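# Slip the band back around carton and corner guard

## Task

Get the band looped again around both the corner guard and the carton so it encircles them together, while leaving the guard exactly where it lies and the carton sitting level. The guard is not fixed down, so shifting it out of place is an immediate failure, and the result must hold by itself once the grippers let go.

## Robot and tools

Setup: a physics simulation with two arms, left_arm and right_arm, facing each other across a table. World frame: origin at the table centre, table surface at z = +0.020 m, +z up, left_arm's base on the +y side. The names left and right are labels only and do not match image sides. A loose object may occasionally get nudged by something else. Knocking anything off the table is a failure, and so are hard impacts between the two arms.

Gripper axes: fingers point along the gripper's +x and close along its y. The reported end_effector_position sits between the finger pads, about 3-4 cm back from the tips. Reported hand positions can be slightly wrong, more so at long reach.

execute_actions(actions): a list of actions run one after another. Each action is a table of up to 15 rows, one row per 1/30 s control step. If fewer than 15 rows are given, the last row repeats to fill the 15 steps. Each row has 14 numbers, all in [-1, 1], always covering both arms: left_arm dx, dy, dz, rx, ry, rz, opening, then the same seven for right_arm.
- dx to rz are an offset, not a pose. They are measured in that gripper's own axes from its measured pose at the start of the action. For the first action of a call, the start is the pose in the last result. Every row is taken from that same start, not from the row before it.
- Scale: 1.0 means 0.6 m of translation or 180 degrees of rotation. rx, ry, rz together form one rotation vector.
- opening is absolute: +1 is fully open (0.088 m), and empty fingers close at about -0.80. Closing from fully open takes at least about 0.5 s.
- An empty list just returns the current state and images.

move(target, speed, blocking): drives each gripper in a straight line toward its target. target is one 14-number row laid out as above, holding gripper-frame offsets from the pose in the last result that showed one, plus absolute openings. Openings are sent when the move starts.
- speed is in m/s, from 0.002 to 0.5, default 0.25. Rotation is capped at twice that value in rad/s.
- Paths last 0.5-10 s and end together. Rotations take the shorter way round.
- Moves do not avoid obstacles or the other arm. Faster contact hits harder, and a target set beyond a contact point pushes harder.
- blocking=false returns after 0.5 s while the arm keeps moving. Check on it with wait(0). Other moves and actions are refused until the move has ended or been stopped.
- The result adds a move: line giving how the move ended (done, off_target, moving, held, fault) and which limits acted. paced means the command was clipped. held means a check blocked some steps, and the arm may speed up afterwards. The result also gives each gripper's distance from its target.

wait(seconds): 0-10 s. Lets time pass while the arms hold their last command. It returns early if a running move ends.

stop(): brakes the running move. It needs some room, more at higher speed. The fingers keep moving.

zoom_image(camera, region): gives a closer view of part of the latest image. region is [x0, y0, x1, y1] in pixels, at most 504x504. Cameras: cam_high, cam_low, cam_left_wrist, cam_right_wrist, each 672x504. Calibration (K, distortion, T_world_to_cam) is provided. Wrist camera poses follow the joint readings. Results list any camera whose calibration changed.

finished_scene(scene): ends the scene for good, after the robot holds its final command. The goal must be met and must stay met.

Controller behaviour: each step, the commanded pose is clipped to within 70 mm and 16 degrees of the measured pose, then solved by damped IK, with position taking priority over orientation. After an action the arm goes no further than its last clipped pose, so large moves need follow-up commands. Hand target lines show where the controller is currently heading. Joint friction can leave the gripper short of its target or tilted, and tiny moves may not happen at all, so check the pose after each move. A pose unreachable line names the arm whose command was altered by the clearance check. HELD in step readings marks steps that were held back. For an arm that should stay still, send the correction offset in the first call of a reply and zeros after that.

Gripping: grip_measured uses the same scale as opening. Each gripper's readings carry a fixed bias of about 1 mm. Squeezing a hard part makes the reading up to about 0.061 narrower than the real pad gap. To hold firmly, command about 0.07 below grip_measured, or less than that for a lighter grip. Parts thinner than about 3 mm get proportionally less force. Pad force limit is about 34-49 N, with a possible spike at first contact. grip_effort_n is motor effort in N: negative means closing, it saturates near 83 N, and it carries an offset and noise.

Limits: load limits in N m are waist 18.2, shoulder 22.5, elbow 22.4, wrist pitch 5.92, wrist yaw 5.9, wrist roll 5.54. Reaching one causes a 10 s stop and the rest of the call is skipped. Joint ranges in rad are waist ±3.054, shoulder 0 to 3.142, elbow 0 to 2.356, wrist pitch ±1.571, wrist yaw ±1.571, wrist roll ±3.142. Holding a load heats the motors. A MOTOR HOT warning appears at 50 °C. At 95 °C an OVER-TEMPERATURE FAULT holds the arm, and it may lose power if it does not cool. The robot keeps running while you think, holding your last command. Fast, smooth, low-effort work is better. Avoid drops, slips, slams and hard pushes, and above all never disturb the loose corner guard.

Each tool is called as name(argument=value, ...), one argument or row to a line, values as JSON.

## Session

execute_actions(
  actions=[],
)

Scene clock: 0.00 s.
left_arm: end_effector_position=(+0.3767, +0.2705, +0.2342) grip_measured=+0.983 grip_effort_n=n/a end_effector_quat_wxyz=(+0.200, +0.722, +0.370, -0.550) end_effector_velocity=(+0.001, +0.002, -0.002) end_effector_angular_velocity=(+0.007, -0.004, +0.009) | right_arm: end_effector_position=(+0.1242, -0.0971, +0.1440) grip_measured=+0.991 grip_effort_n=n/a end_effector_quat_wxyz=(+0.144, -0.741, -0.014, +0.656) end_effector_velocity=(+0.002, -0.002, +0.000) end_effector_angular_velocity=(-0.009, -0.013, +0.017)
Joint positions: left_arm=[ 0.895  2.116  1.793 -1.301 -0.34   1.769  0.087] | right_arm=[-0.084  2.062  1.631 -0.951  0.171 -1.242  0.088]
Joint velocities: left_arm=[ 0.002  0.002 -0.007  0.007 -0.007 -0.007 -0.   ] | right_arm=[-0.002 -0.002 -0.002 -0.007  0.007 -0.022  0.   ]
Heat: left arm: hottest waist 26 °C (+0.0 °C/min); right arm: hottest shoulder 28 °C (+0.0 °C/min).
Hand target (left_arm): +0.377, +0.271, +0.234; +0.200, +0.722, +0.370, -0.550
Hand target (right_arm): +0.124, -0.097, +0.144; -0.144, +0.741, +0.014, -0.656
camera_calibration (this result's frames):
cam_left_wrist: T_world_to_cam=[[-0.767717, 0.633589, 0.0957864, 0.109024], [0.526387, 0.538325, 0.658121, -0.472588], [0.365414, 0.555671, -0.746794, -0.036198], [0, 0, 0, 1]] pos_world=[0.345691, 0.205444, 0.273545]
cam_right_wrist: T_world_to_cam=[[0.199076, 0.949749, 0.24155, 0.0392785], [0.844134, -0.291395, 0.45003, -0.178714], [0.497802, 0.11431, -0.859725, 0.149437], [0, 0, 0, 1]] pos_world=[0.0686491, -0.106463, 0.199414]

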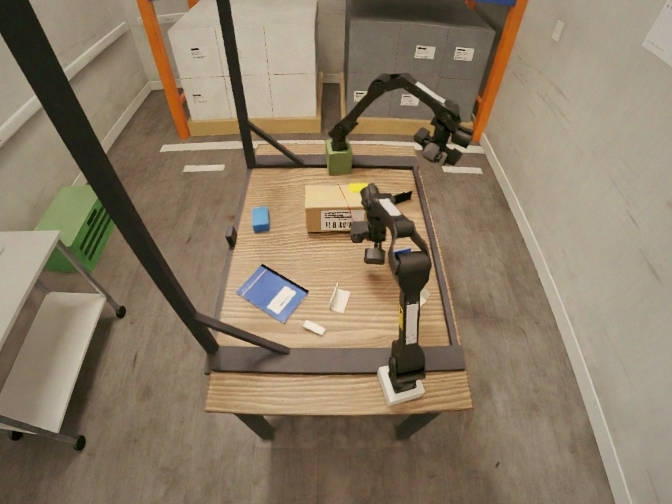

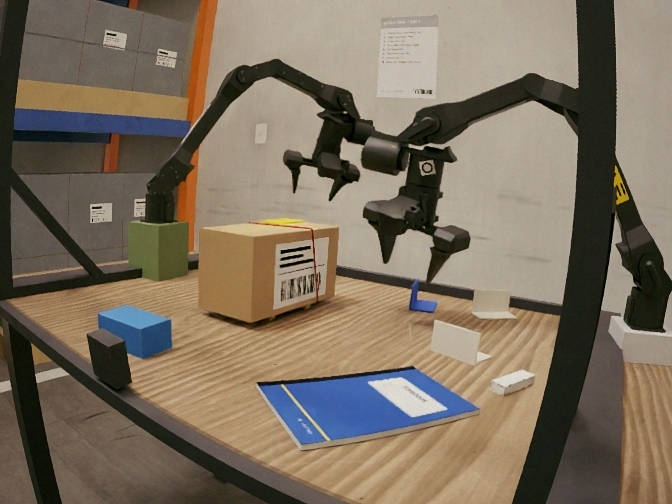

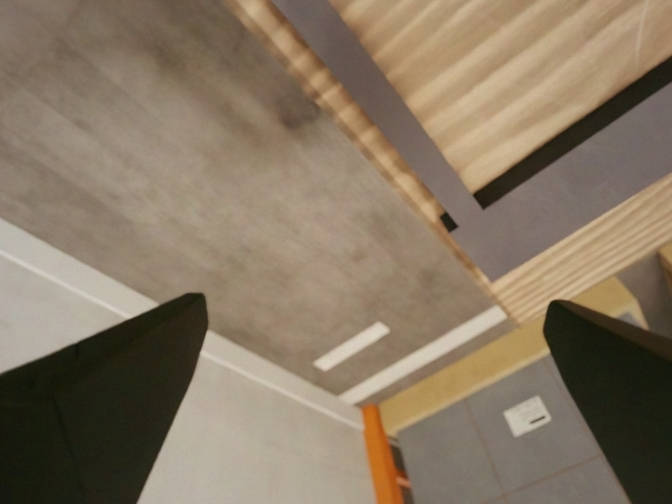

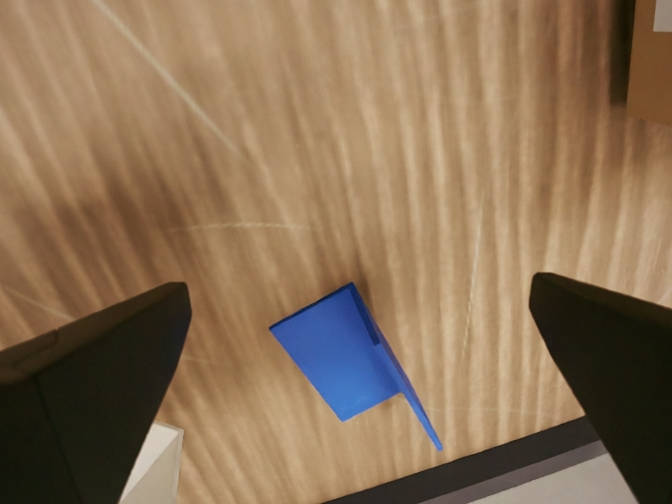

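move(
  target=[-0.196,-0.286,0.345,-0.598,-0.106,-0.071,-0.5,-0.268,0.15,0.148,0.351,-0.288,-0.106,-0.7],
  speed=0.5,
)

move(
  target=[0,0,0,-0.6,0,0,-0.5,0,0,0,0,0,0,-0.7],
  speed=0.5,
)

Scene clock: 31.67 s.
left_arm: end_effector_position=(+0.0993, +0.1961, +0.2994) grip_measured=-0.497 grip_effort_n=-15.6 end_effector_quat_wxyz=(+0.689, +0.142, +0.696, -0.142) end_effector_velocity=(-0.001, -0.000, -0.001) end_effector_angular_velocity=(+0.001, -0.008, +0.029) | right_arm: end_effector_position=(+0.0007, -0.1964, +0.2746) grip_measured=-0.697 grip_effort_n=-15.6 end_effector_quat_wxyz=(+0.573, -0.201, +0.152, +0.780) end_effector_velocity=(+0.001, -0.001, -0.001) end_effector_angular_velocity=(-0.002, -0.013, -0.000)
Joint positions: left_arm=[ 0.232  1.48   1.302 -1.399  0.007 -0.78   0.015] | right_arm=[ 0.309  1.242  0.846 -0.126  0.216  0.129  0.005]
Joint velocities: left_arm=[-0.007 -0.002 -0.007  0.007 -0.007 -0.037 -0.   ] | right_arm=[ 0.002 -0.002 -0.002 -0.007  0.007 -0.007 -0.   ]
Heat: left arm: hottest shoulder 35 °C (+17.1 °C/min); right arm: hottest shoulder 38 °C (+18.9 °C/min).
Hand target (left_arm): +0.098, +0.198, +0.300; +0.692, +0.141, +0.694, -0.141
Hand target (right_arm): +0.002, -0.200, +0.272; +0.574, -0.201, +0.153, +0.779
Off the commanded pose (left_arm): 0.005 m, 1 deg.
Off the commanded pose (right_arm): 0.006 m, 1 deg.
move: done
camera_calibration (this result's frames):
cam_left_wrist: T_world_to_cam=[[-0.370253, -0.928822, -0.0142184, 0.23681], [-0.855503, 0.334981, 0.394844, -0.0734991], [-0.361977, 0.158356, -0.918638, 0.356719], [0, 0, 0, 1]] pos_world=[0.153925, 0.188087, 0.360083]
cam_right_wrist: T_world_to_cam=[[0.960861, 0.275281, -0.0310979, 0.0685212], [0.196858, -0.757452, -0.622506, 0.0412416], [-0.194919, 0.59202, -0.781997, 0.407599], [0, 0, 0, 1]] pos_world=[0.00549073, -0.228931, 0.346545]

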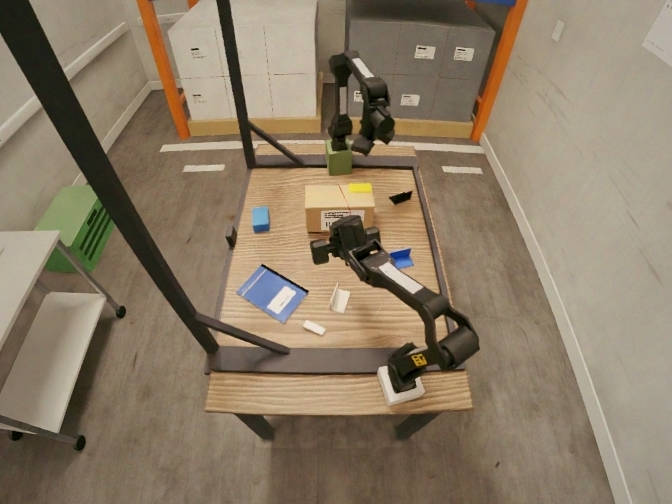

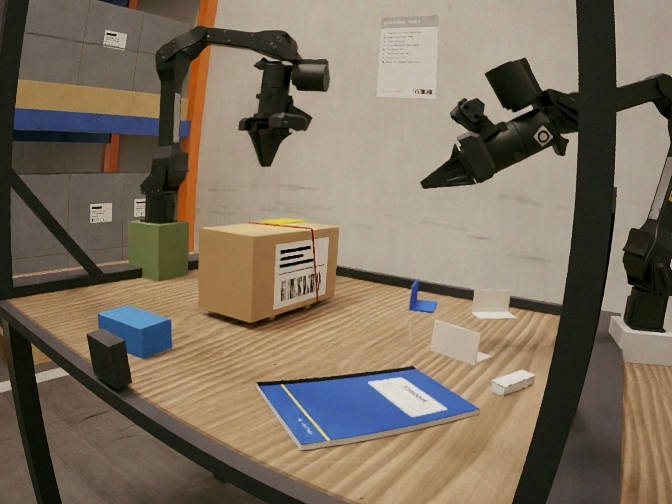

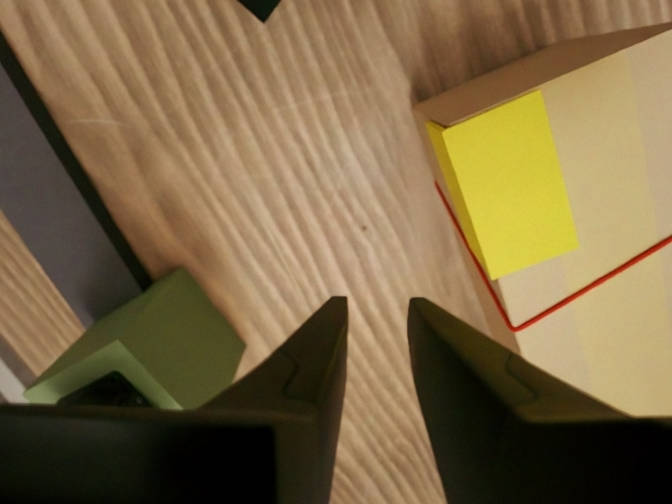

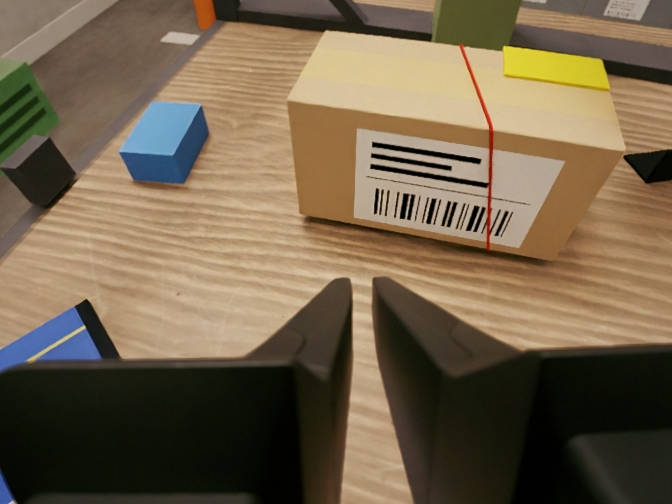

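Scene clock: 34.13 s.
left_arm: end_effector_position=(+0.0993, +0.1961, +0.2994) grip_measured=-0.497 grip_effort_n=-15.6 end_effector_quat_wxyz=(-0.522, +0.472, -0.525, -0.478) end_effector_velocity=(+0.003, -0.001, +0.001) end_effector_angular_velocity=(-0.003, -0.025, +0.005) | right_arm: end_effector_position=(+0.0006, -0.1965, +0.2746) grip_measured=-0.697 grip_effort_n=-16.0 end_effector_quat_wxyz=(+0.573, -0.201, +0.152, +0.780) end_effector_velocity=(+0.002, +0.000, -0.001) end_effector_angular_velocity=(+0.002, -0.002, +0.003)
Joint positions: left_arm=[ 0.232  1.48   1.302 -1.399  0.007 -2.658  0.015] | right_arm=[ 0.31   1.242  0.846 -0.126  0.216  0.129  0.005]
Joint velocities: left_arm=[-0.002 -0.002  0.002  0.007 -0.022 -0.007  0.   ] | right_arm=[-0.007 -0.002 -0.007  0.007 -0.007 -0.007  0.   ]
Heat: left arm: hottest shoulder 34 °C (+14.1 °C/min); right arm: hottest shoulder 38 °C (+17.6 °C/min).
Hand target (left_arm): +0.099, +0.196, +0.299; +0.520, -0.474, +0.524, +0.480
Hand target (right_arm): +0.001, -0.197, +0.275; +0.573, -0.201, +0.152, +0.780
Off the commanded pose (left_arm): 0.000 m, 0 deg.
Off the commanded pose (right_arm): 0.000 m, 0 deg.
move: done
camera_calibration (this result's frames):
cam_left_wrist: T_world_to_cam=[[0.997151, -0.0714777, -0.0241153, -0.0640786], [-0.0567452, -0.921362, 0.384541, 0.0966827], [-0.049705, -0.382076, -0.922793, 0.432951], [0, 0, 0, 1]] pos_world=[0.0909021, 0.24992, 0.3608]
cam_right_wrist: T_world_to_cam=[[0.960756, 0.275647, -0.0310979, 0.0687324], [0.197147, -0.757377, -0.622506, 0.0412329], [-0.195145, 0.591945, -0.781997, 0.407597], [0, 0, 0, 1]] pos_world=[0.00537653, -0.228993, 0.346545]

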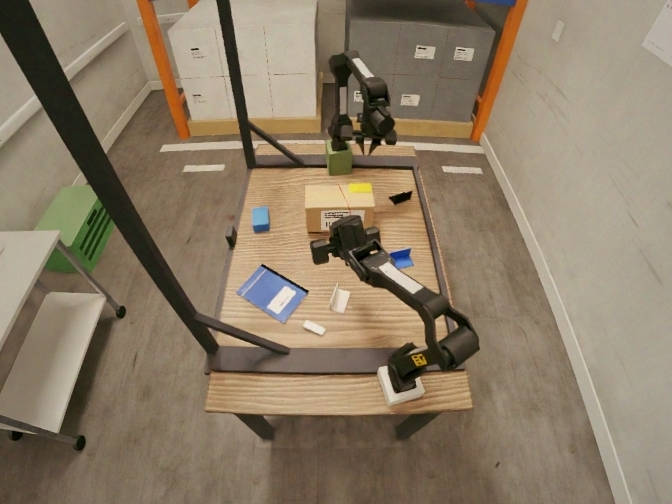

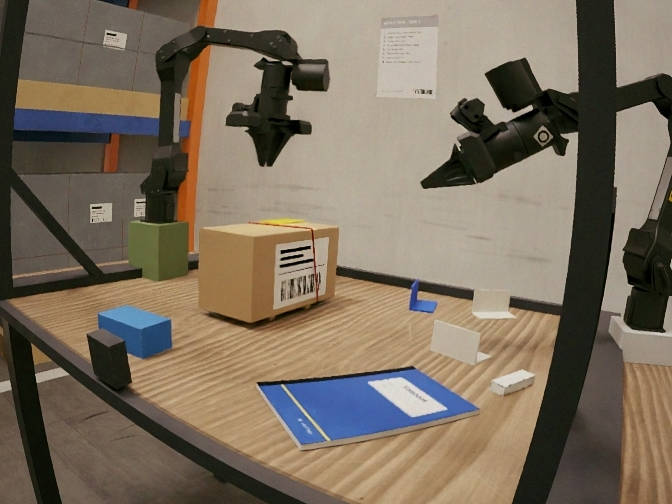

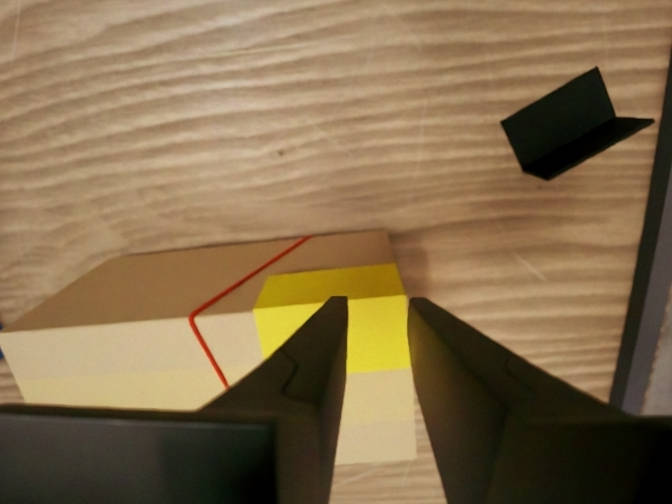

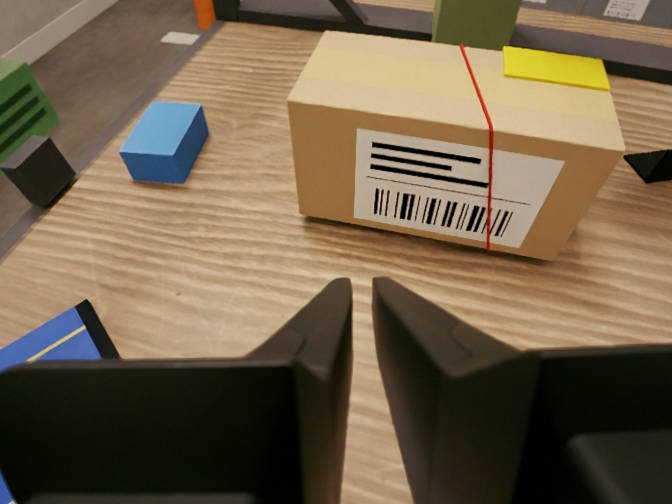

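move(
  target=[0.09,0.135,-0.195,0,0,0,-0.5,0,0,0,0,0,0,-0.7],
  speed=0.2,
)

Scene clock: 45.53 s.
left_arm: end_effector_position=(+0.0085, +0.0901, +0.2477) grip_measured=-0.497 grip_effort_n=-15.6 end_effector_quat_wxyz=(-0.522, +0.473, -0.527, -0.476) end_effector_velocity=(+0.000, +0.005, -0.001) end_effector_angular_velocity=(+0.027, -0.007, +0.020) | right_arm: end_effector_position=(+0.0006, -0.1965, +0.2746) grip_measured=-0.697 grip_effort_n=-16.0 end_effector_quat_wxyz=(+0.573, -0.201, +0.152, +0.780) end_effector_velocity=(-0.000, +0.000, +0.001) end_effector_angular_velocity=(+0.002, +0.013, +0.000)
Joint positions: left_arm=[-0.147  1.815  1.459 -1.213  0.009 -3.034  0.015] | right_arm=[ 0.31   1.242  0.846 -0.126  0.216  0.129  0.005]
Joint velocities: left_arm=[-0.002  0.002 -0.002 -0.022 -0.007 -0.022 -0.   ] | right_arm=[-0.002 -0.002 -0.002  0.007 -0.007  0.007 -0.   ]
Heat: left arm: hottest shoulder 33 °C (+9.2 °C/min); right arm: hottest shoulder 36 °C (+10.5 °C/min).
Hand target (left_arm): +0.007, +0.088, +0.244; +0.522, -0.471, +0.525, +0.479
Hand target (right_arm): +0.001, -0.197, +0.275; +0.573, -0.201, +0.152, +0.780
Off the commanded pose (left_arm): 0.003 m, 0 deg.
Off the commanded pose (right_arm): 0.000 m, 0 deg.
move: done
camera_calibration (this result's frames):
cam_left_wrist: T_world_to_cam=[[0.996892, -0.0750199, -0.0240545, 0.0179226], [-0.0598066, -0.91939, 0.388775, 0.0125115], [-0.0512813, -0.386128, -0.921019, 0.340152], [0, 0, 0, 1]] pos_world=[0.000324816, 0.144189, 0.308853]
cam_right_wrist: T_world_to_cam=[[0.960756, 0.275647, -0.0310979, 0.0687324], [0.197147, -0.757377, -0.622506, 0.0412329], [-0.195145, 0.591945, -0.781997, 0.407597], [0, 0, 0, 1]] pos_world=[0.00537653, -0.228993, 0.346545]

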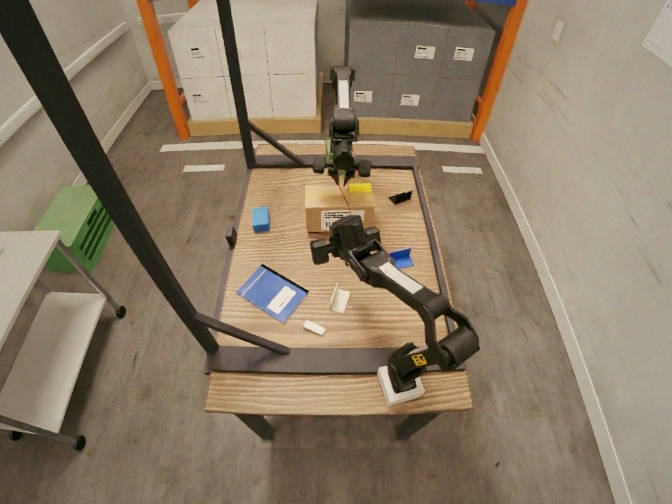

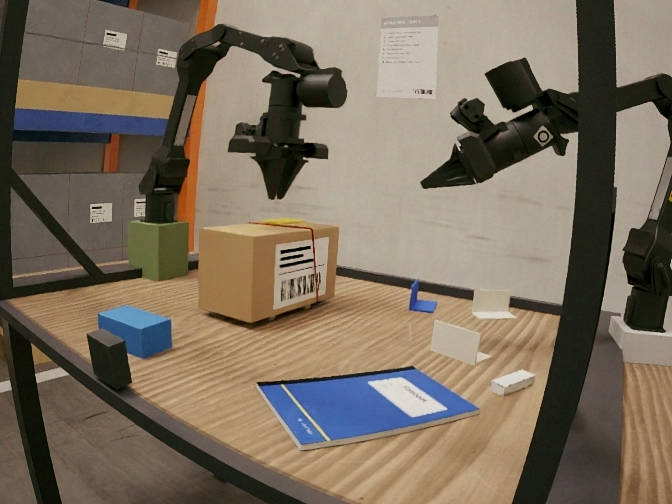

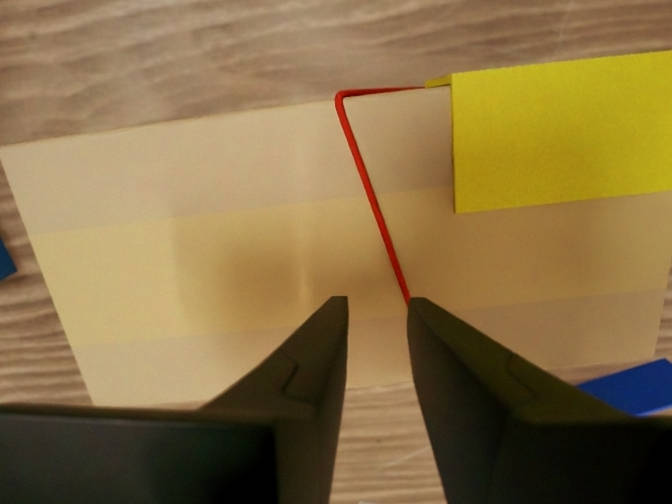

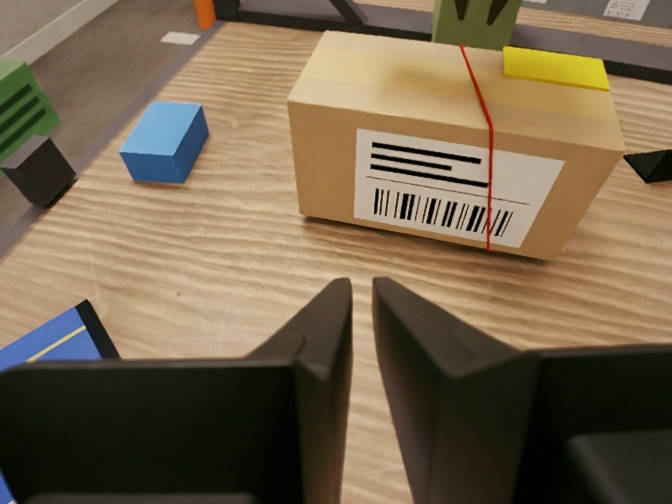

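move(
  target=[0.058,0,0.024,0,0,0,-0.5,0,0,0,0,0,0,-0.7],
  speed=0.06,
)

Scene clock: 56.03 s.
left_arm: end_effector_position=(+0.0089, +0.1027, +0.2107) grip_measured=-0.497 grip_effort_n=-15.6 end_effector_quat_wxyz=(-0.523, +0.471, -0.525, -0.478) end_effector_velocity=(+0.000, +0.000, +0.002) end_effector_angular_velocity=(-0.012, -0.007, +0.005) | right_arm: end_effector_position=(+0.0006, -0.1965, +0.2746) grip_measured=-0.697 grip_effort_n=-16.0 end_effector_quat_wxyz=(+0.573, -0.201, +0.152, +0.780) end_effector_velocity=(-0.002, -0.001, +0.000) end_effector_angular_velocity=(-0.010, +0.014, +0.013)
Joint positions: left_arm=[-0.146  1.802  1.293 -1.068  0.009 -3.034  0.015] | right_arm=[ 0.31   1.242  0.846 -0.126  0.216  0.129  0.005]
Joint velocities: left_arm=[-0.002 -0.012 -0.007  0.007 -0.007 -0.007 -0.   ] | right_arm=[-0.002 -0.002  0.002 -0.007 -0.022  0.007 -0.   ]
Heat: left arm: hottest shoulder 33 °C (+7.5 °C/min); right arm: hottest shoulder 35 °C (+7.5 °C/min).
Hand target (left_arm): +0.010, +0.104, +0.213; +0.522, -0.473, +0.527, +0.476
Hand target (right_arm): +0.001, -0.197, +0.275; +0.573, -0.201, +0.152, +0.780
Off the commanded pose (left_arm): 0.003 m, 0 deg.
Off the commanded pose (right_arm): 0.000 m, 0 deg.
move: done
camera_calibration (this result's frames):
cam_left_wrist: T_world_to_cam=[[0.997003, -0.0732939, -0.0247418, 0.0175436], [-0.0583761, -0.92271, 0.381049, 0.0404799], [-0.050758, -0.378462, -0.924224, 0.310846], [0, 0, 0, 1]] pos_world=[0.000649983, 0.156281, 0.272301]
cam_right_wrist: T_world_to_cam=[[0.960756, 0.275647, -0.0310979, 0.0687324], [0.197147, -0.757377, -0.622506, 0.0412329], [-0.195145, 0.591945, -0.781997, 0.407597], [0, 0, 0, 1]] pos_world=[0.00537653, -0.228993, 0.346545]

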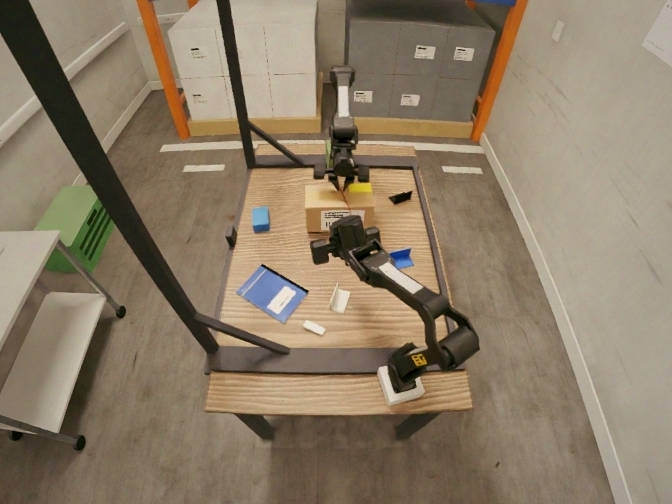

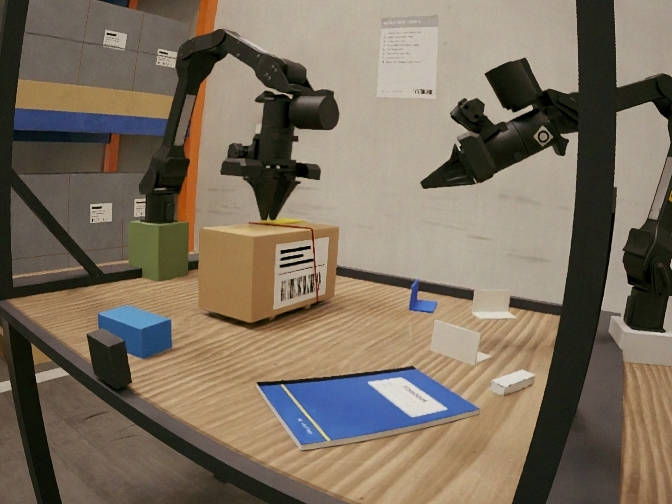

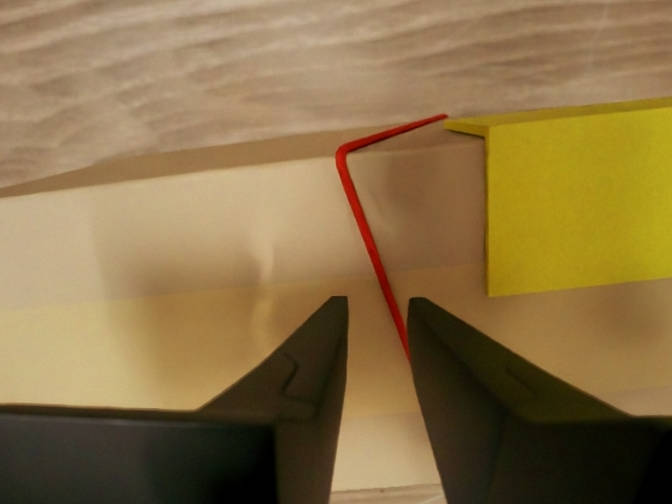

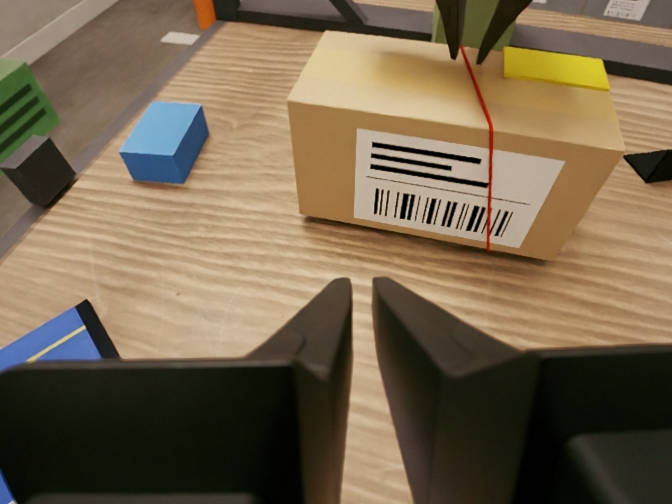

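move(
  target=[0.024,0,0,0,-0.008,0,-0.5,0,0,0,0,0,0,-0.7],
  speed=0.03,
)

Scene clock: 62.03 s.
left_arm: end_effector_position=(+0.0089, +0.1003, +0.2031) grip_measured=-0.497 grip_effort_n=-15.6 end_effector_quat_wxyz=(-0.524, +0.470, -0.524, -0.479) end_effector_velocity=(+0.002, +0.002, +0.002) end_effector_angular_velocity=(+0.003, -0.007, +0.010) | right_arm: end_effector_position=(+0.0006, -0.1965, +0.2746) grip_measured=-0.697 grip_effort_n=-16.0 end_effector_quat_wxyz=(+0.573, -0.201, +0.152, +0.780) end_effector_velocity=(+0.001, -0.001, -0.002) end_effector_angular_velocity=(-0.006, -0.007, +0.007)
Joint positions: left_arm=[-0.146  1.821  1.286 -1.045  0.009 -3.034  0.015] | right_arm=[ 0.31   1.242  0.846 -0.126  0.216  0.129  0.005]
Joint velocities: left_arm=[ 0.002 -0.007 -0.002 -0.007 -0.007 -0.007 -0.   ] | right_arm=[-0.002 -0.002 -0.002 -0.007 -0.007 -0.007  0.   ]
Heat: left arm: hottest shoulder 34 °C (+7.1 °C/min); right arm: hottest shoulder 35 °C (+6.1 °C/min).
Hand target (left_arm): +0.009, +0.103, +0.196; +0.530, -0.465, +0.519, +0.484
Hand target (right_arm): +0.001, -0.197, +0.275; +0.573, -0.201, +0.152, +0.780
Off the commanded pose (left_arm): 0.007 m, 1 deg.
Off the commanded pose (right_arm): 0.000 m, 0 deg.
move: done
camera_calibration (this result's frames):
cam_left_wrist: T_world_to_cam=[[0.997003, -0.073218, -0.0249913, 0.0172048], [-0.0583662, -0.923869, 0.378233, 0.0418595], [-0.0507821, -0.37564, -0.925373, 0.3029], [0, 0, 0, 1]] pos_world=[0.000671864, 0.153714, 0.264893]
cam_right_wrist: T_world_to_cam=[[0.960756, 0.275647, -0.0310979, 0.0687324], [0.197147, -0.757377, -0.622506, 0.0412329], [-0.195145, 0.591945, -0.781997, 0.407597], [0, 0, 0, 1]] pos_world=[0.00537653, -0.228993, 0.346545]

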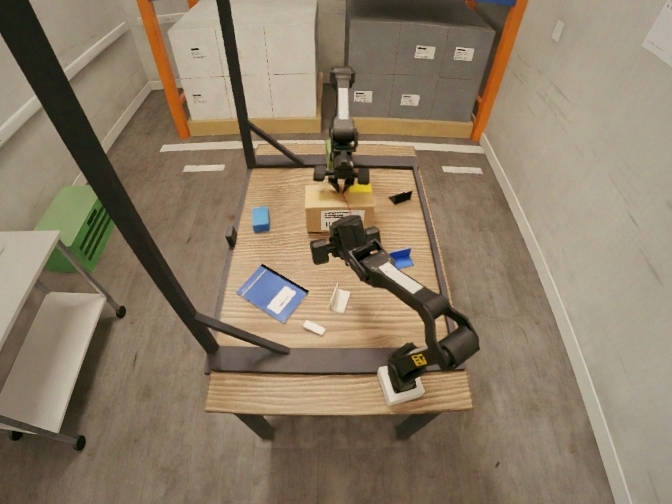

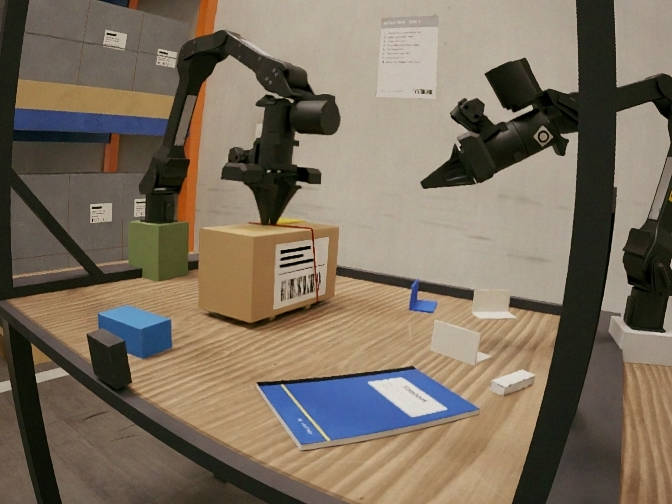

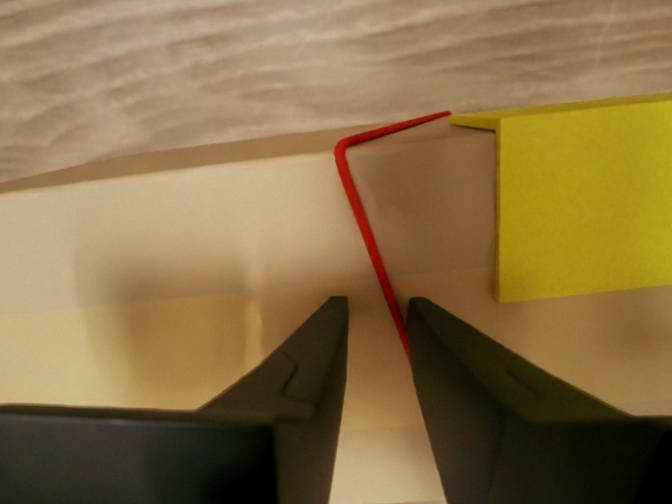

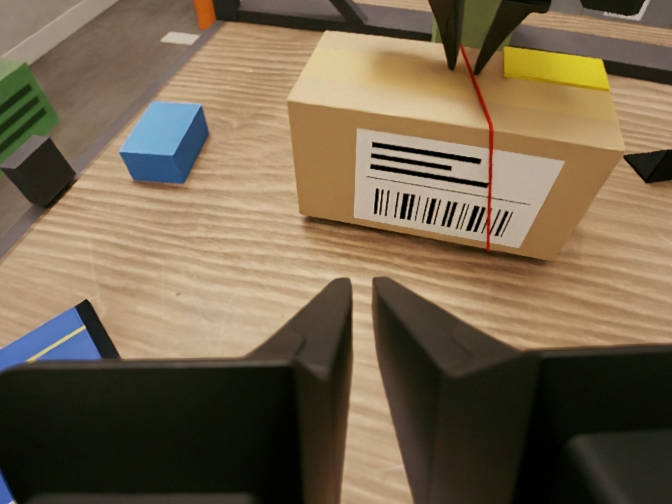

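execute_actions(
  actions=[
    [[0.01,0,0,0,0,0,-0.65,0,0,0,0,0,0,-0.7]],
    [[0.008,0,0,0,0,0,-0.75,0,0,0,0,0,0,-0.7]],
    [[0.006,0,0,0,0,0,-1,0,0,0,0,0,0,-0.7]],
    [[-0.03,0,0,0,0,0,-1,0,0,0,0,0,0,-0.7]],
    [[-0.03,0,0,0,-0.01,0,-1,0,0,0,0,0,0,-0.7]],
  ],
)

Scene clock: 69.10 s.
left_arm: end_effector_position=(+0.0124, +0.1017, +0.2309) grip_measured=-0.815 grip_effort_n=-83.5 end_effector_quat_wxyz=(-0.533, +0.465, -0.512, -0.487) end_effector_velocity=(-0.002, +0.009, +0.000) end_effector_angular_velocity=(+0.036, +0.007, +0.020) | right_arm: end_effector_position=(+0.0006, -0.1965, +0.2746) grip_measured=-0.697 grip_effort_n=-16.0 end_effector_quat_wxyz=(+0.573, -0.201, +0.152, +0.780) end_effector_velocity=(+0.001, -0.001, -0.002) end_effector_angular_velocity=(-0.010, +0.005, +0.000)
Joint positions: left_arm=[-0.14   1.818  1.395 -1.191 -0.002 -3.034  0.   ] | right_arm=[ 0.31   1.242  0.846 -0.126  0.216  0.129  0.005]
Joint velocities: left_arm=[-0.002 -0.002 -0.002 -0.037  0.007 -0.022  0.   ] | right_arm=[-0.002 -0.002 -0.002 -0.007 -0.007  0.007 -0.   ]
Heat: left arm: hottest shoulder 33 °C (+3.0 °C/min); right arm: hottest shoulder 34 °C (+2.0 °C/min).
Hand target (left_arm): +0.012, +0.100, +0.231; +0.535, -0.465, +0.511, +0.487
Hand target (right_arm): +0.001, -0.197, +0.275; +0.573, -0.201, +0.152, +0.780
Off the commanded pose (left_arm): 0.002 m, 0 deg.
Off the commanded pose (right_arm): 0.000 m, 0 deg.
Step readings (end_effector_position; steps 1 to 15: 1st action; 16 to 30: 2nd action; 31 to 45: 3rd action; 46 to 60: 4th action; 61 to 75: 5th action):
0: left_arm (+0.0089, +0.1002, +0.2031) | right_arm (+0.0006, -0.1965, +0.2746)
1: left_arm (+0.0089, +0.1000, +0.2028) | right_arm (+0.0006, -0.1965, +0.2746)
2: left_arm (+0.0089, +0.0995, +0.2024) | right_arm (+0.0006, -0.1965, +0.2746)
4: left_arm (+0.0095, +0.0994, +0.2019) | right_arm (+0.0006, -0.1965, +0.2746)
8: left_arm (+0.0100, +0.0992, +0.2017) | right_arm (+0.0006, -0.1965, +0.2746)
15: left_arm (+0.0101, +0.0991, +0.2016) | right_arm (+0.0006, -0.1965, +0.2746)
16: left_arm (+0.0103, +0.0990, +0.2015) | right_arm (+0.0006, -0.1965, +0.2746)
17: left_arm (+0.0108, +0.0989, +0.2013) | right_arm (+0.0006, -0.1965, +0.2746)
19: left_arm (+0.0115, +0.0985, +0.2011) | right_arm (+0.0006, -0.1965, +0.2746)
23: left_arm (+0.0116, +0.0984, +0.2011) | right_arm (+0.0006, -0.1965, +0.2746)
30: left_arm (+0.0117, +0.0984, +0.2011) | right_arm (+0.0006, -0.1965, +0.2746)
31: left_arm (+0.0118, +0.0983, +0.2011) | right_arm (+0.0006, -0.1965, +0.2746)
32: left_arm (+0.0122, +0.0983, +0.2011) | right_arm (+0.0006, -0.1965, +0.2746)
34: left_arm (+0.0123, +0.0982, +0.2011) | right_arm (+0.0006, -0.1965, +0.2746)
38: left_arm (+0.0123, +0.0982, +0.2011) | right_arm (+0.0006, -0.1965, +0.2746)
45: left_arm (+0.0123, +0.0982, +0.2011) | right_arm (+0.0006, -0.1965, +0.2746)
46: left_arm (+0.0124, +0.0983, +0.2025) | right_arm (+0.0006, -0.1965, +0.2746)
47: left_arm (+0.0124, +0.0985, +0.2047) | right_arm (+0.0006, -0.1965, +0.2746)
49: left_arm (+0.0124, +0.0997, +0.2081) | right_arm (+0.0006, -0.1965, +0.2746)
53: left_arm (+0.0124, +0.0995, +0.2123) | right_arm (+0.0006, -0.1965, +0.2746)
60: left_arm (+0.0124, +0.1000, +0.2128) | right_arm (+0.0006, -0.1965, +0.2746)
61: left_arm (+0.0124, +0.1007, +0.2150) | right_arm (+0.0006, -0.1965, +0.2746)
62: left_arm (+0.0123, +0.1026, +0.2185) | right_arm (+0.0006, -0.1965, +0.2746)
64: left_arm (+0.0123, +0.1013, +0.2252) | right_arm (+0.0006, -0.1965, +0.2746)
68: left_arm (+0.0123, +0.1013, +0.2301) | right_arm (+0.0006, -0.1965, +0.2746)
75: end_effector_position above
camera_calibration (this result's frames):
cam_left_wrist: T_world_to_cam=[[0.997607, -0.0671054, -0.0166755, 0.0119594], [-0.0571846, -0.936257, 0.34663, 0.0413353], [-0.0388733, -0.344847, -0.937854, 0.32897], [0, 0, 0, 1]] pos_world=[0.00322107, 0.152947, 0.294397]
cam_right_wrist: T_world_to_cam=[[0.960756, 0.275647, -0.0310979, 0.0687324], [0.197147, -0.757377, -0.622506, 0.0412329], [-0.195145, 0.591945, -0.781997, 0.407597], [0, 0, 0, 1]] pos_world=[0.00537653, -0.228993, 0.346545]

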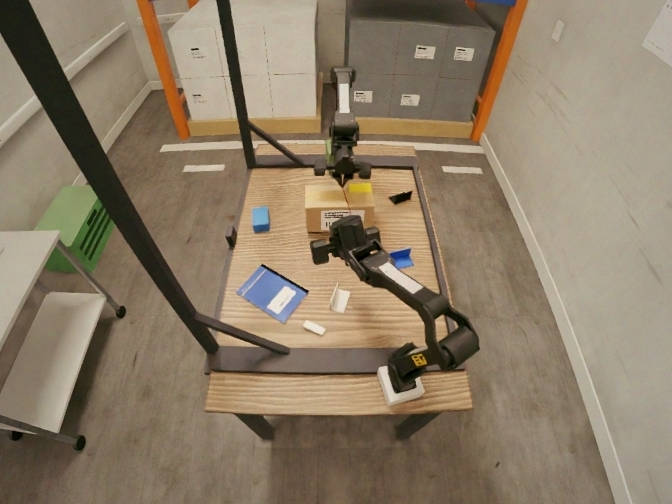

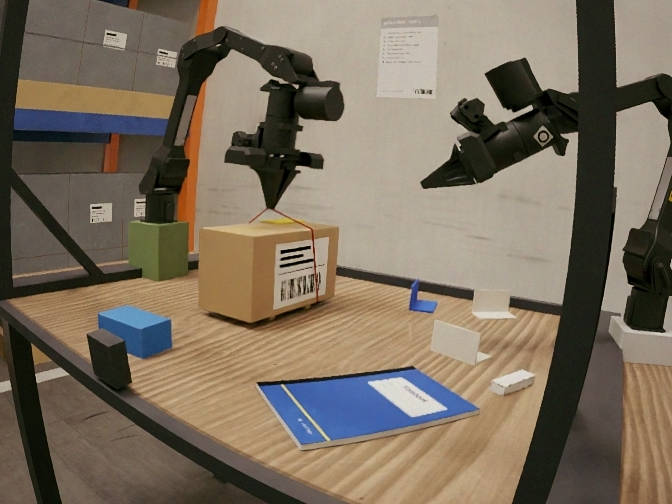

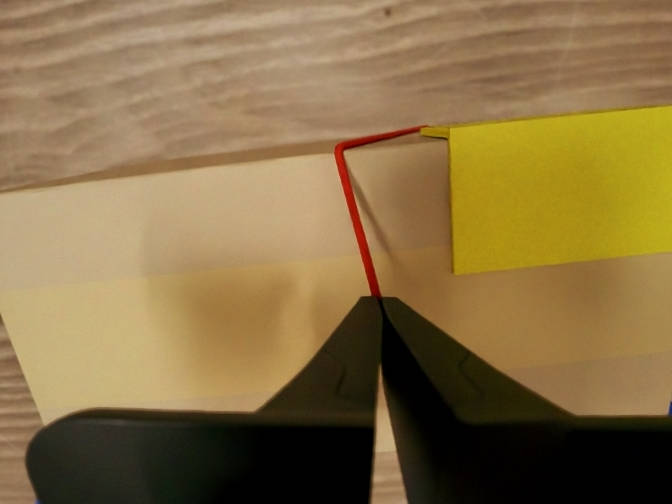

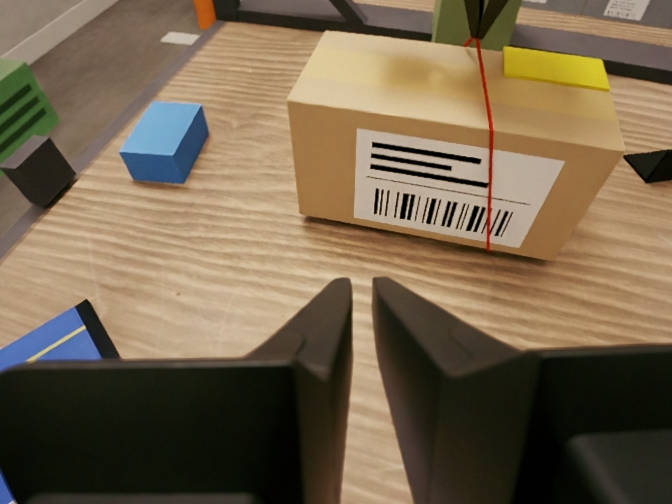

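move(
  target=[-0.025,0.03,0.092,0,0,0,-1,0,0,0,0,0,0,-0.7],
  speed=0.05,
)

Scene clock: 78.27 s.
left_arm: end_effector_position=(+0.0032, +0.1475, +0.2461) grip_measured=-0.815 grip_effort_n=-83.5 end_effector_quat_wxyz=(-0.530, +0.473, -0.513, -0.482) end_effector_velocity=(+0.003, +0.005, -0.002) end_effector_angular_velocity=(+0.017, -0.023, +0.004) | right_arm: end_effector_position=(+0.0006, -0.1965, +0.2746) grip_measured=-0.697 grip_effort_n=-16.0 end_effector_quat_wxyz=(+0.573, -0.201, +0.152, +0.780) end_effector_velocity=(+0.000, -0.001, -0.002) end_effector_angular_velocity=(-0.006, -0.013, +0.022)
Joint positions: left_arm=[-0.175  1.623  1.231 -1.205 -0.009 -3.073  0.   ] | right_arm=[ 0.31   1.242  0.846 -0.126  0.216  0.129  0.005]
Joint velocities: left_arm=[-0.002 -0.002 -0.012 -0.007 -0.022 -0.007  0.   ] | right_arm=[-0.007 -0.002 -0.002 -0.007 -0.022 -0.022 -0.   ]
Heat: left arm: hottest shoulder 34 °C (+2.0 °C/min); right arm: hottest shoulder 34 °C (-1.0 °C/min).
Hand target (left_arm): -0.001, +0.157, +0.248; +0.533, -0.465, +0.512, +0.487
Hand target (right_arm): +0.001, -0.197, +0.275; +0.573, -0.201, +0.152, +0.780
Off the commanded pose (left_arm): 0.011 m, 1 deg.
Off the commanded pose (right_arm): 0.000 m, 0 deg.
move: off_target (left_arm)
camera_calibration (this result's frames):
cam_left_wrist: T_world_to_cam=[[0.998012, -0.0626267, -0.0070544, 0.0214286], [-0.0558416, -0.930626, 0.361686, 0.0739471], [-0.0292162, -0.360573, -0.932273, 0.359515], [0, 0, 0, 1]] pos_world=[-0.00675306, 0.199791, 0.308572]
cam_right_wrist: T_world_to_cam=[[0.960756, 0.275647, -0.0310979, 0.0687324], [0.197147, -0.757377, -0.622506, 0.0412329], [-0.195145, 0.591945, -0.781997, 0.407597], [0, 0, 0, 1]] pos_world=[0.00537653, -0.228993, 0.346545]

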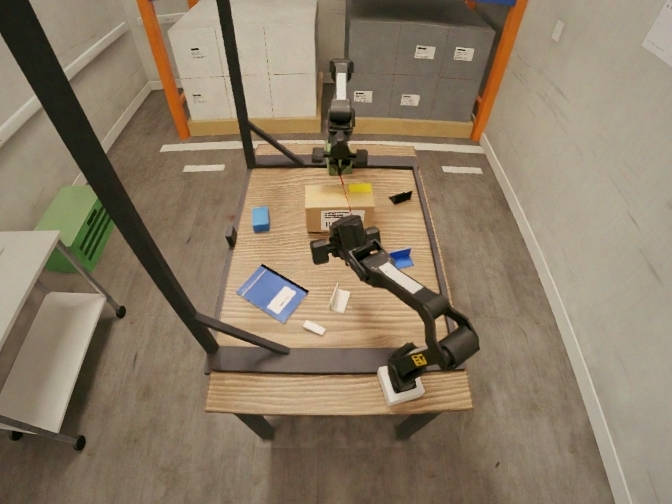

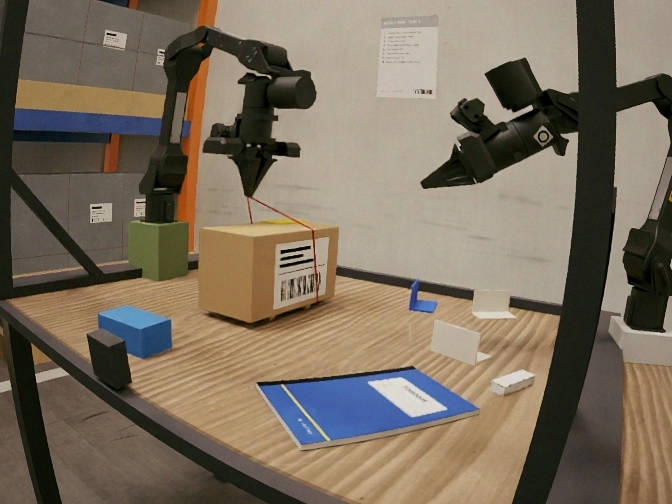

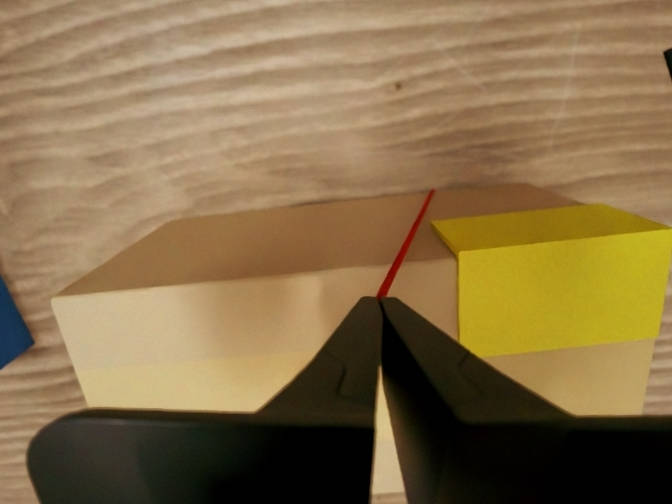

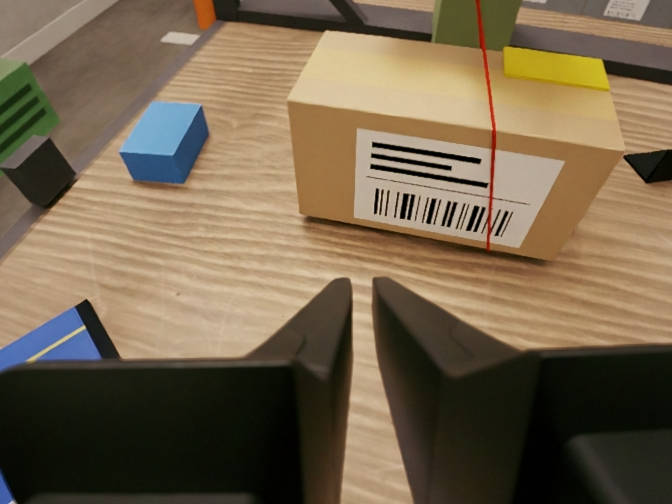

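move(
  target=[0.005,0.01,0.1,0,0.005,0,-1,0,0,0,0,0,0,-0.7],
  speed=0.05,
)

Scene clock: 83.30 s.
left_arm: end_effector_position=(+0.0032, +0.2049, +0.2454) grip_measured=-0.815 grip_effort_n=-83.5 end_effector_quat_wxyz=(-0.528, +0.477, -0.517, -0.476) end_effector_velocity=(-0.002, +0.002, -0.002) end_effector_angular_velocity=(-0.003, +0.007, +0.034) | right_arm: end_effector_position=(+0.0006, -0.1965, +0.2746) grip_measured=-0.697 grip_effort_n=-16.0 end_effector_quat_wxyz=(+0.573, -0.201, +0.152, +0.780) end_effector_velocity=(-0.000, +0.000, +0.001) end_effector_angular_velocity=(+0.010, -0.011, +0.015)
Joint positions: left_arm=[-0.182  1.389  1.01  -1.202 -0.012 -3.077  0.   ] | right_arm=[ 0.31   1.242  0.846 -0.126  0.216  0.129  0.005]
Joint velocities: left_arm=[-0.002 -0.007 -0.012  0.007  0.007 -0.037  0.   ] | right_arm=[-0.002 -0.002 -0.002  0.007 -0.007 -0.022 -0.   ]
Heat: left arm: hottest shoulder 34 °C (+1.0 °C/min); right arm: hottest shoulder 33 °C (-4.0 °C/min).
Hand target (left_arm): +0.002, +0.208, +0.245; +0.526, -0.476, +0.517, +0.478
Hand target (right_arm): +0.001, -0.197, +0.275; +0.573, -0.201, +0.152, +0.780
Off the commanded pose (left_arm): 0.003 m, 0 deg.
Off the commanded pose (right_arm): 0.000 m, 0 deg.
move: done
camera_calibration (this result's frames):
cam_left_wrist: T_world_to_cam=[[0.9978, -0.0661901, -0.00365408, 0.0249334], [-0.0599363, -0.92433, 0.376858, 0.122621], [-0.0283219, -0.37581, -0.926264, 0.381206], [0, 0, 0, 1]] pos_world=[-0.0067326, 0.258254, 0.306977]
cam_right_wrist: T_world_to_cam=[[0.960756, 0.275647, -0.0310979, 0.0687324], [0.197147, -0.757377, -0.622506, 0.0412329], [-0.195145, 0.591945, -0.781997, 0.407597], [0, 0, 0, 1]] pos_world=[0.00537653, -0.228993, 0.346545]

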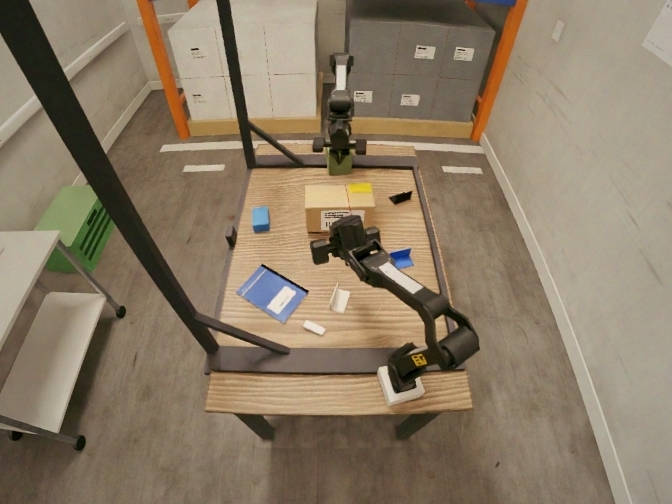

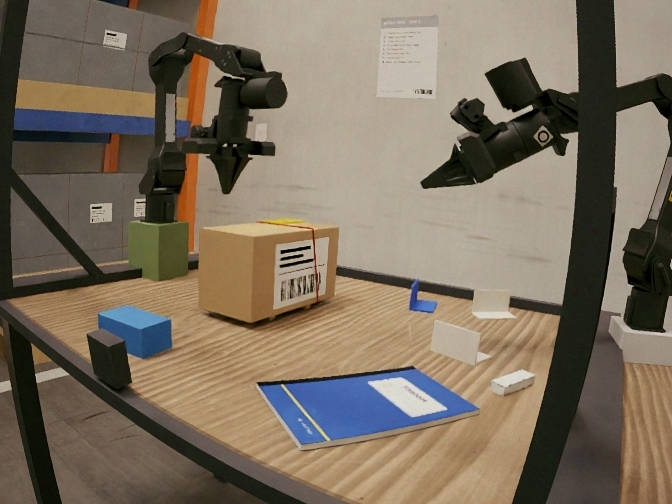

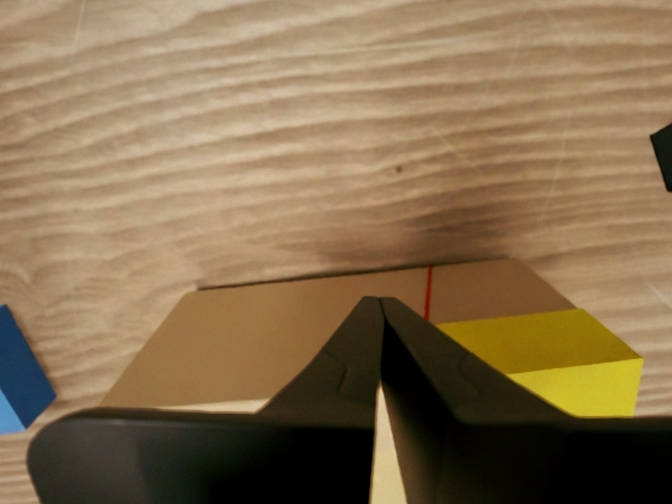

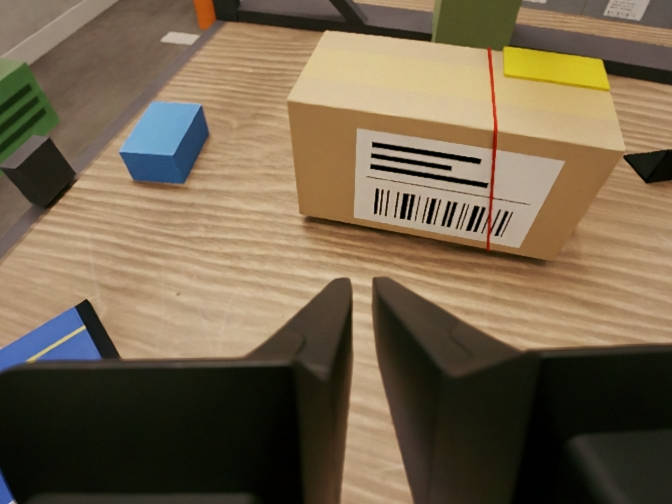

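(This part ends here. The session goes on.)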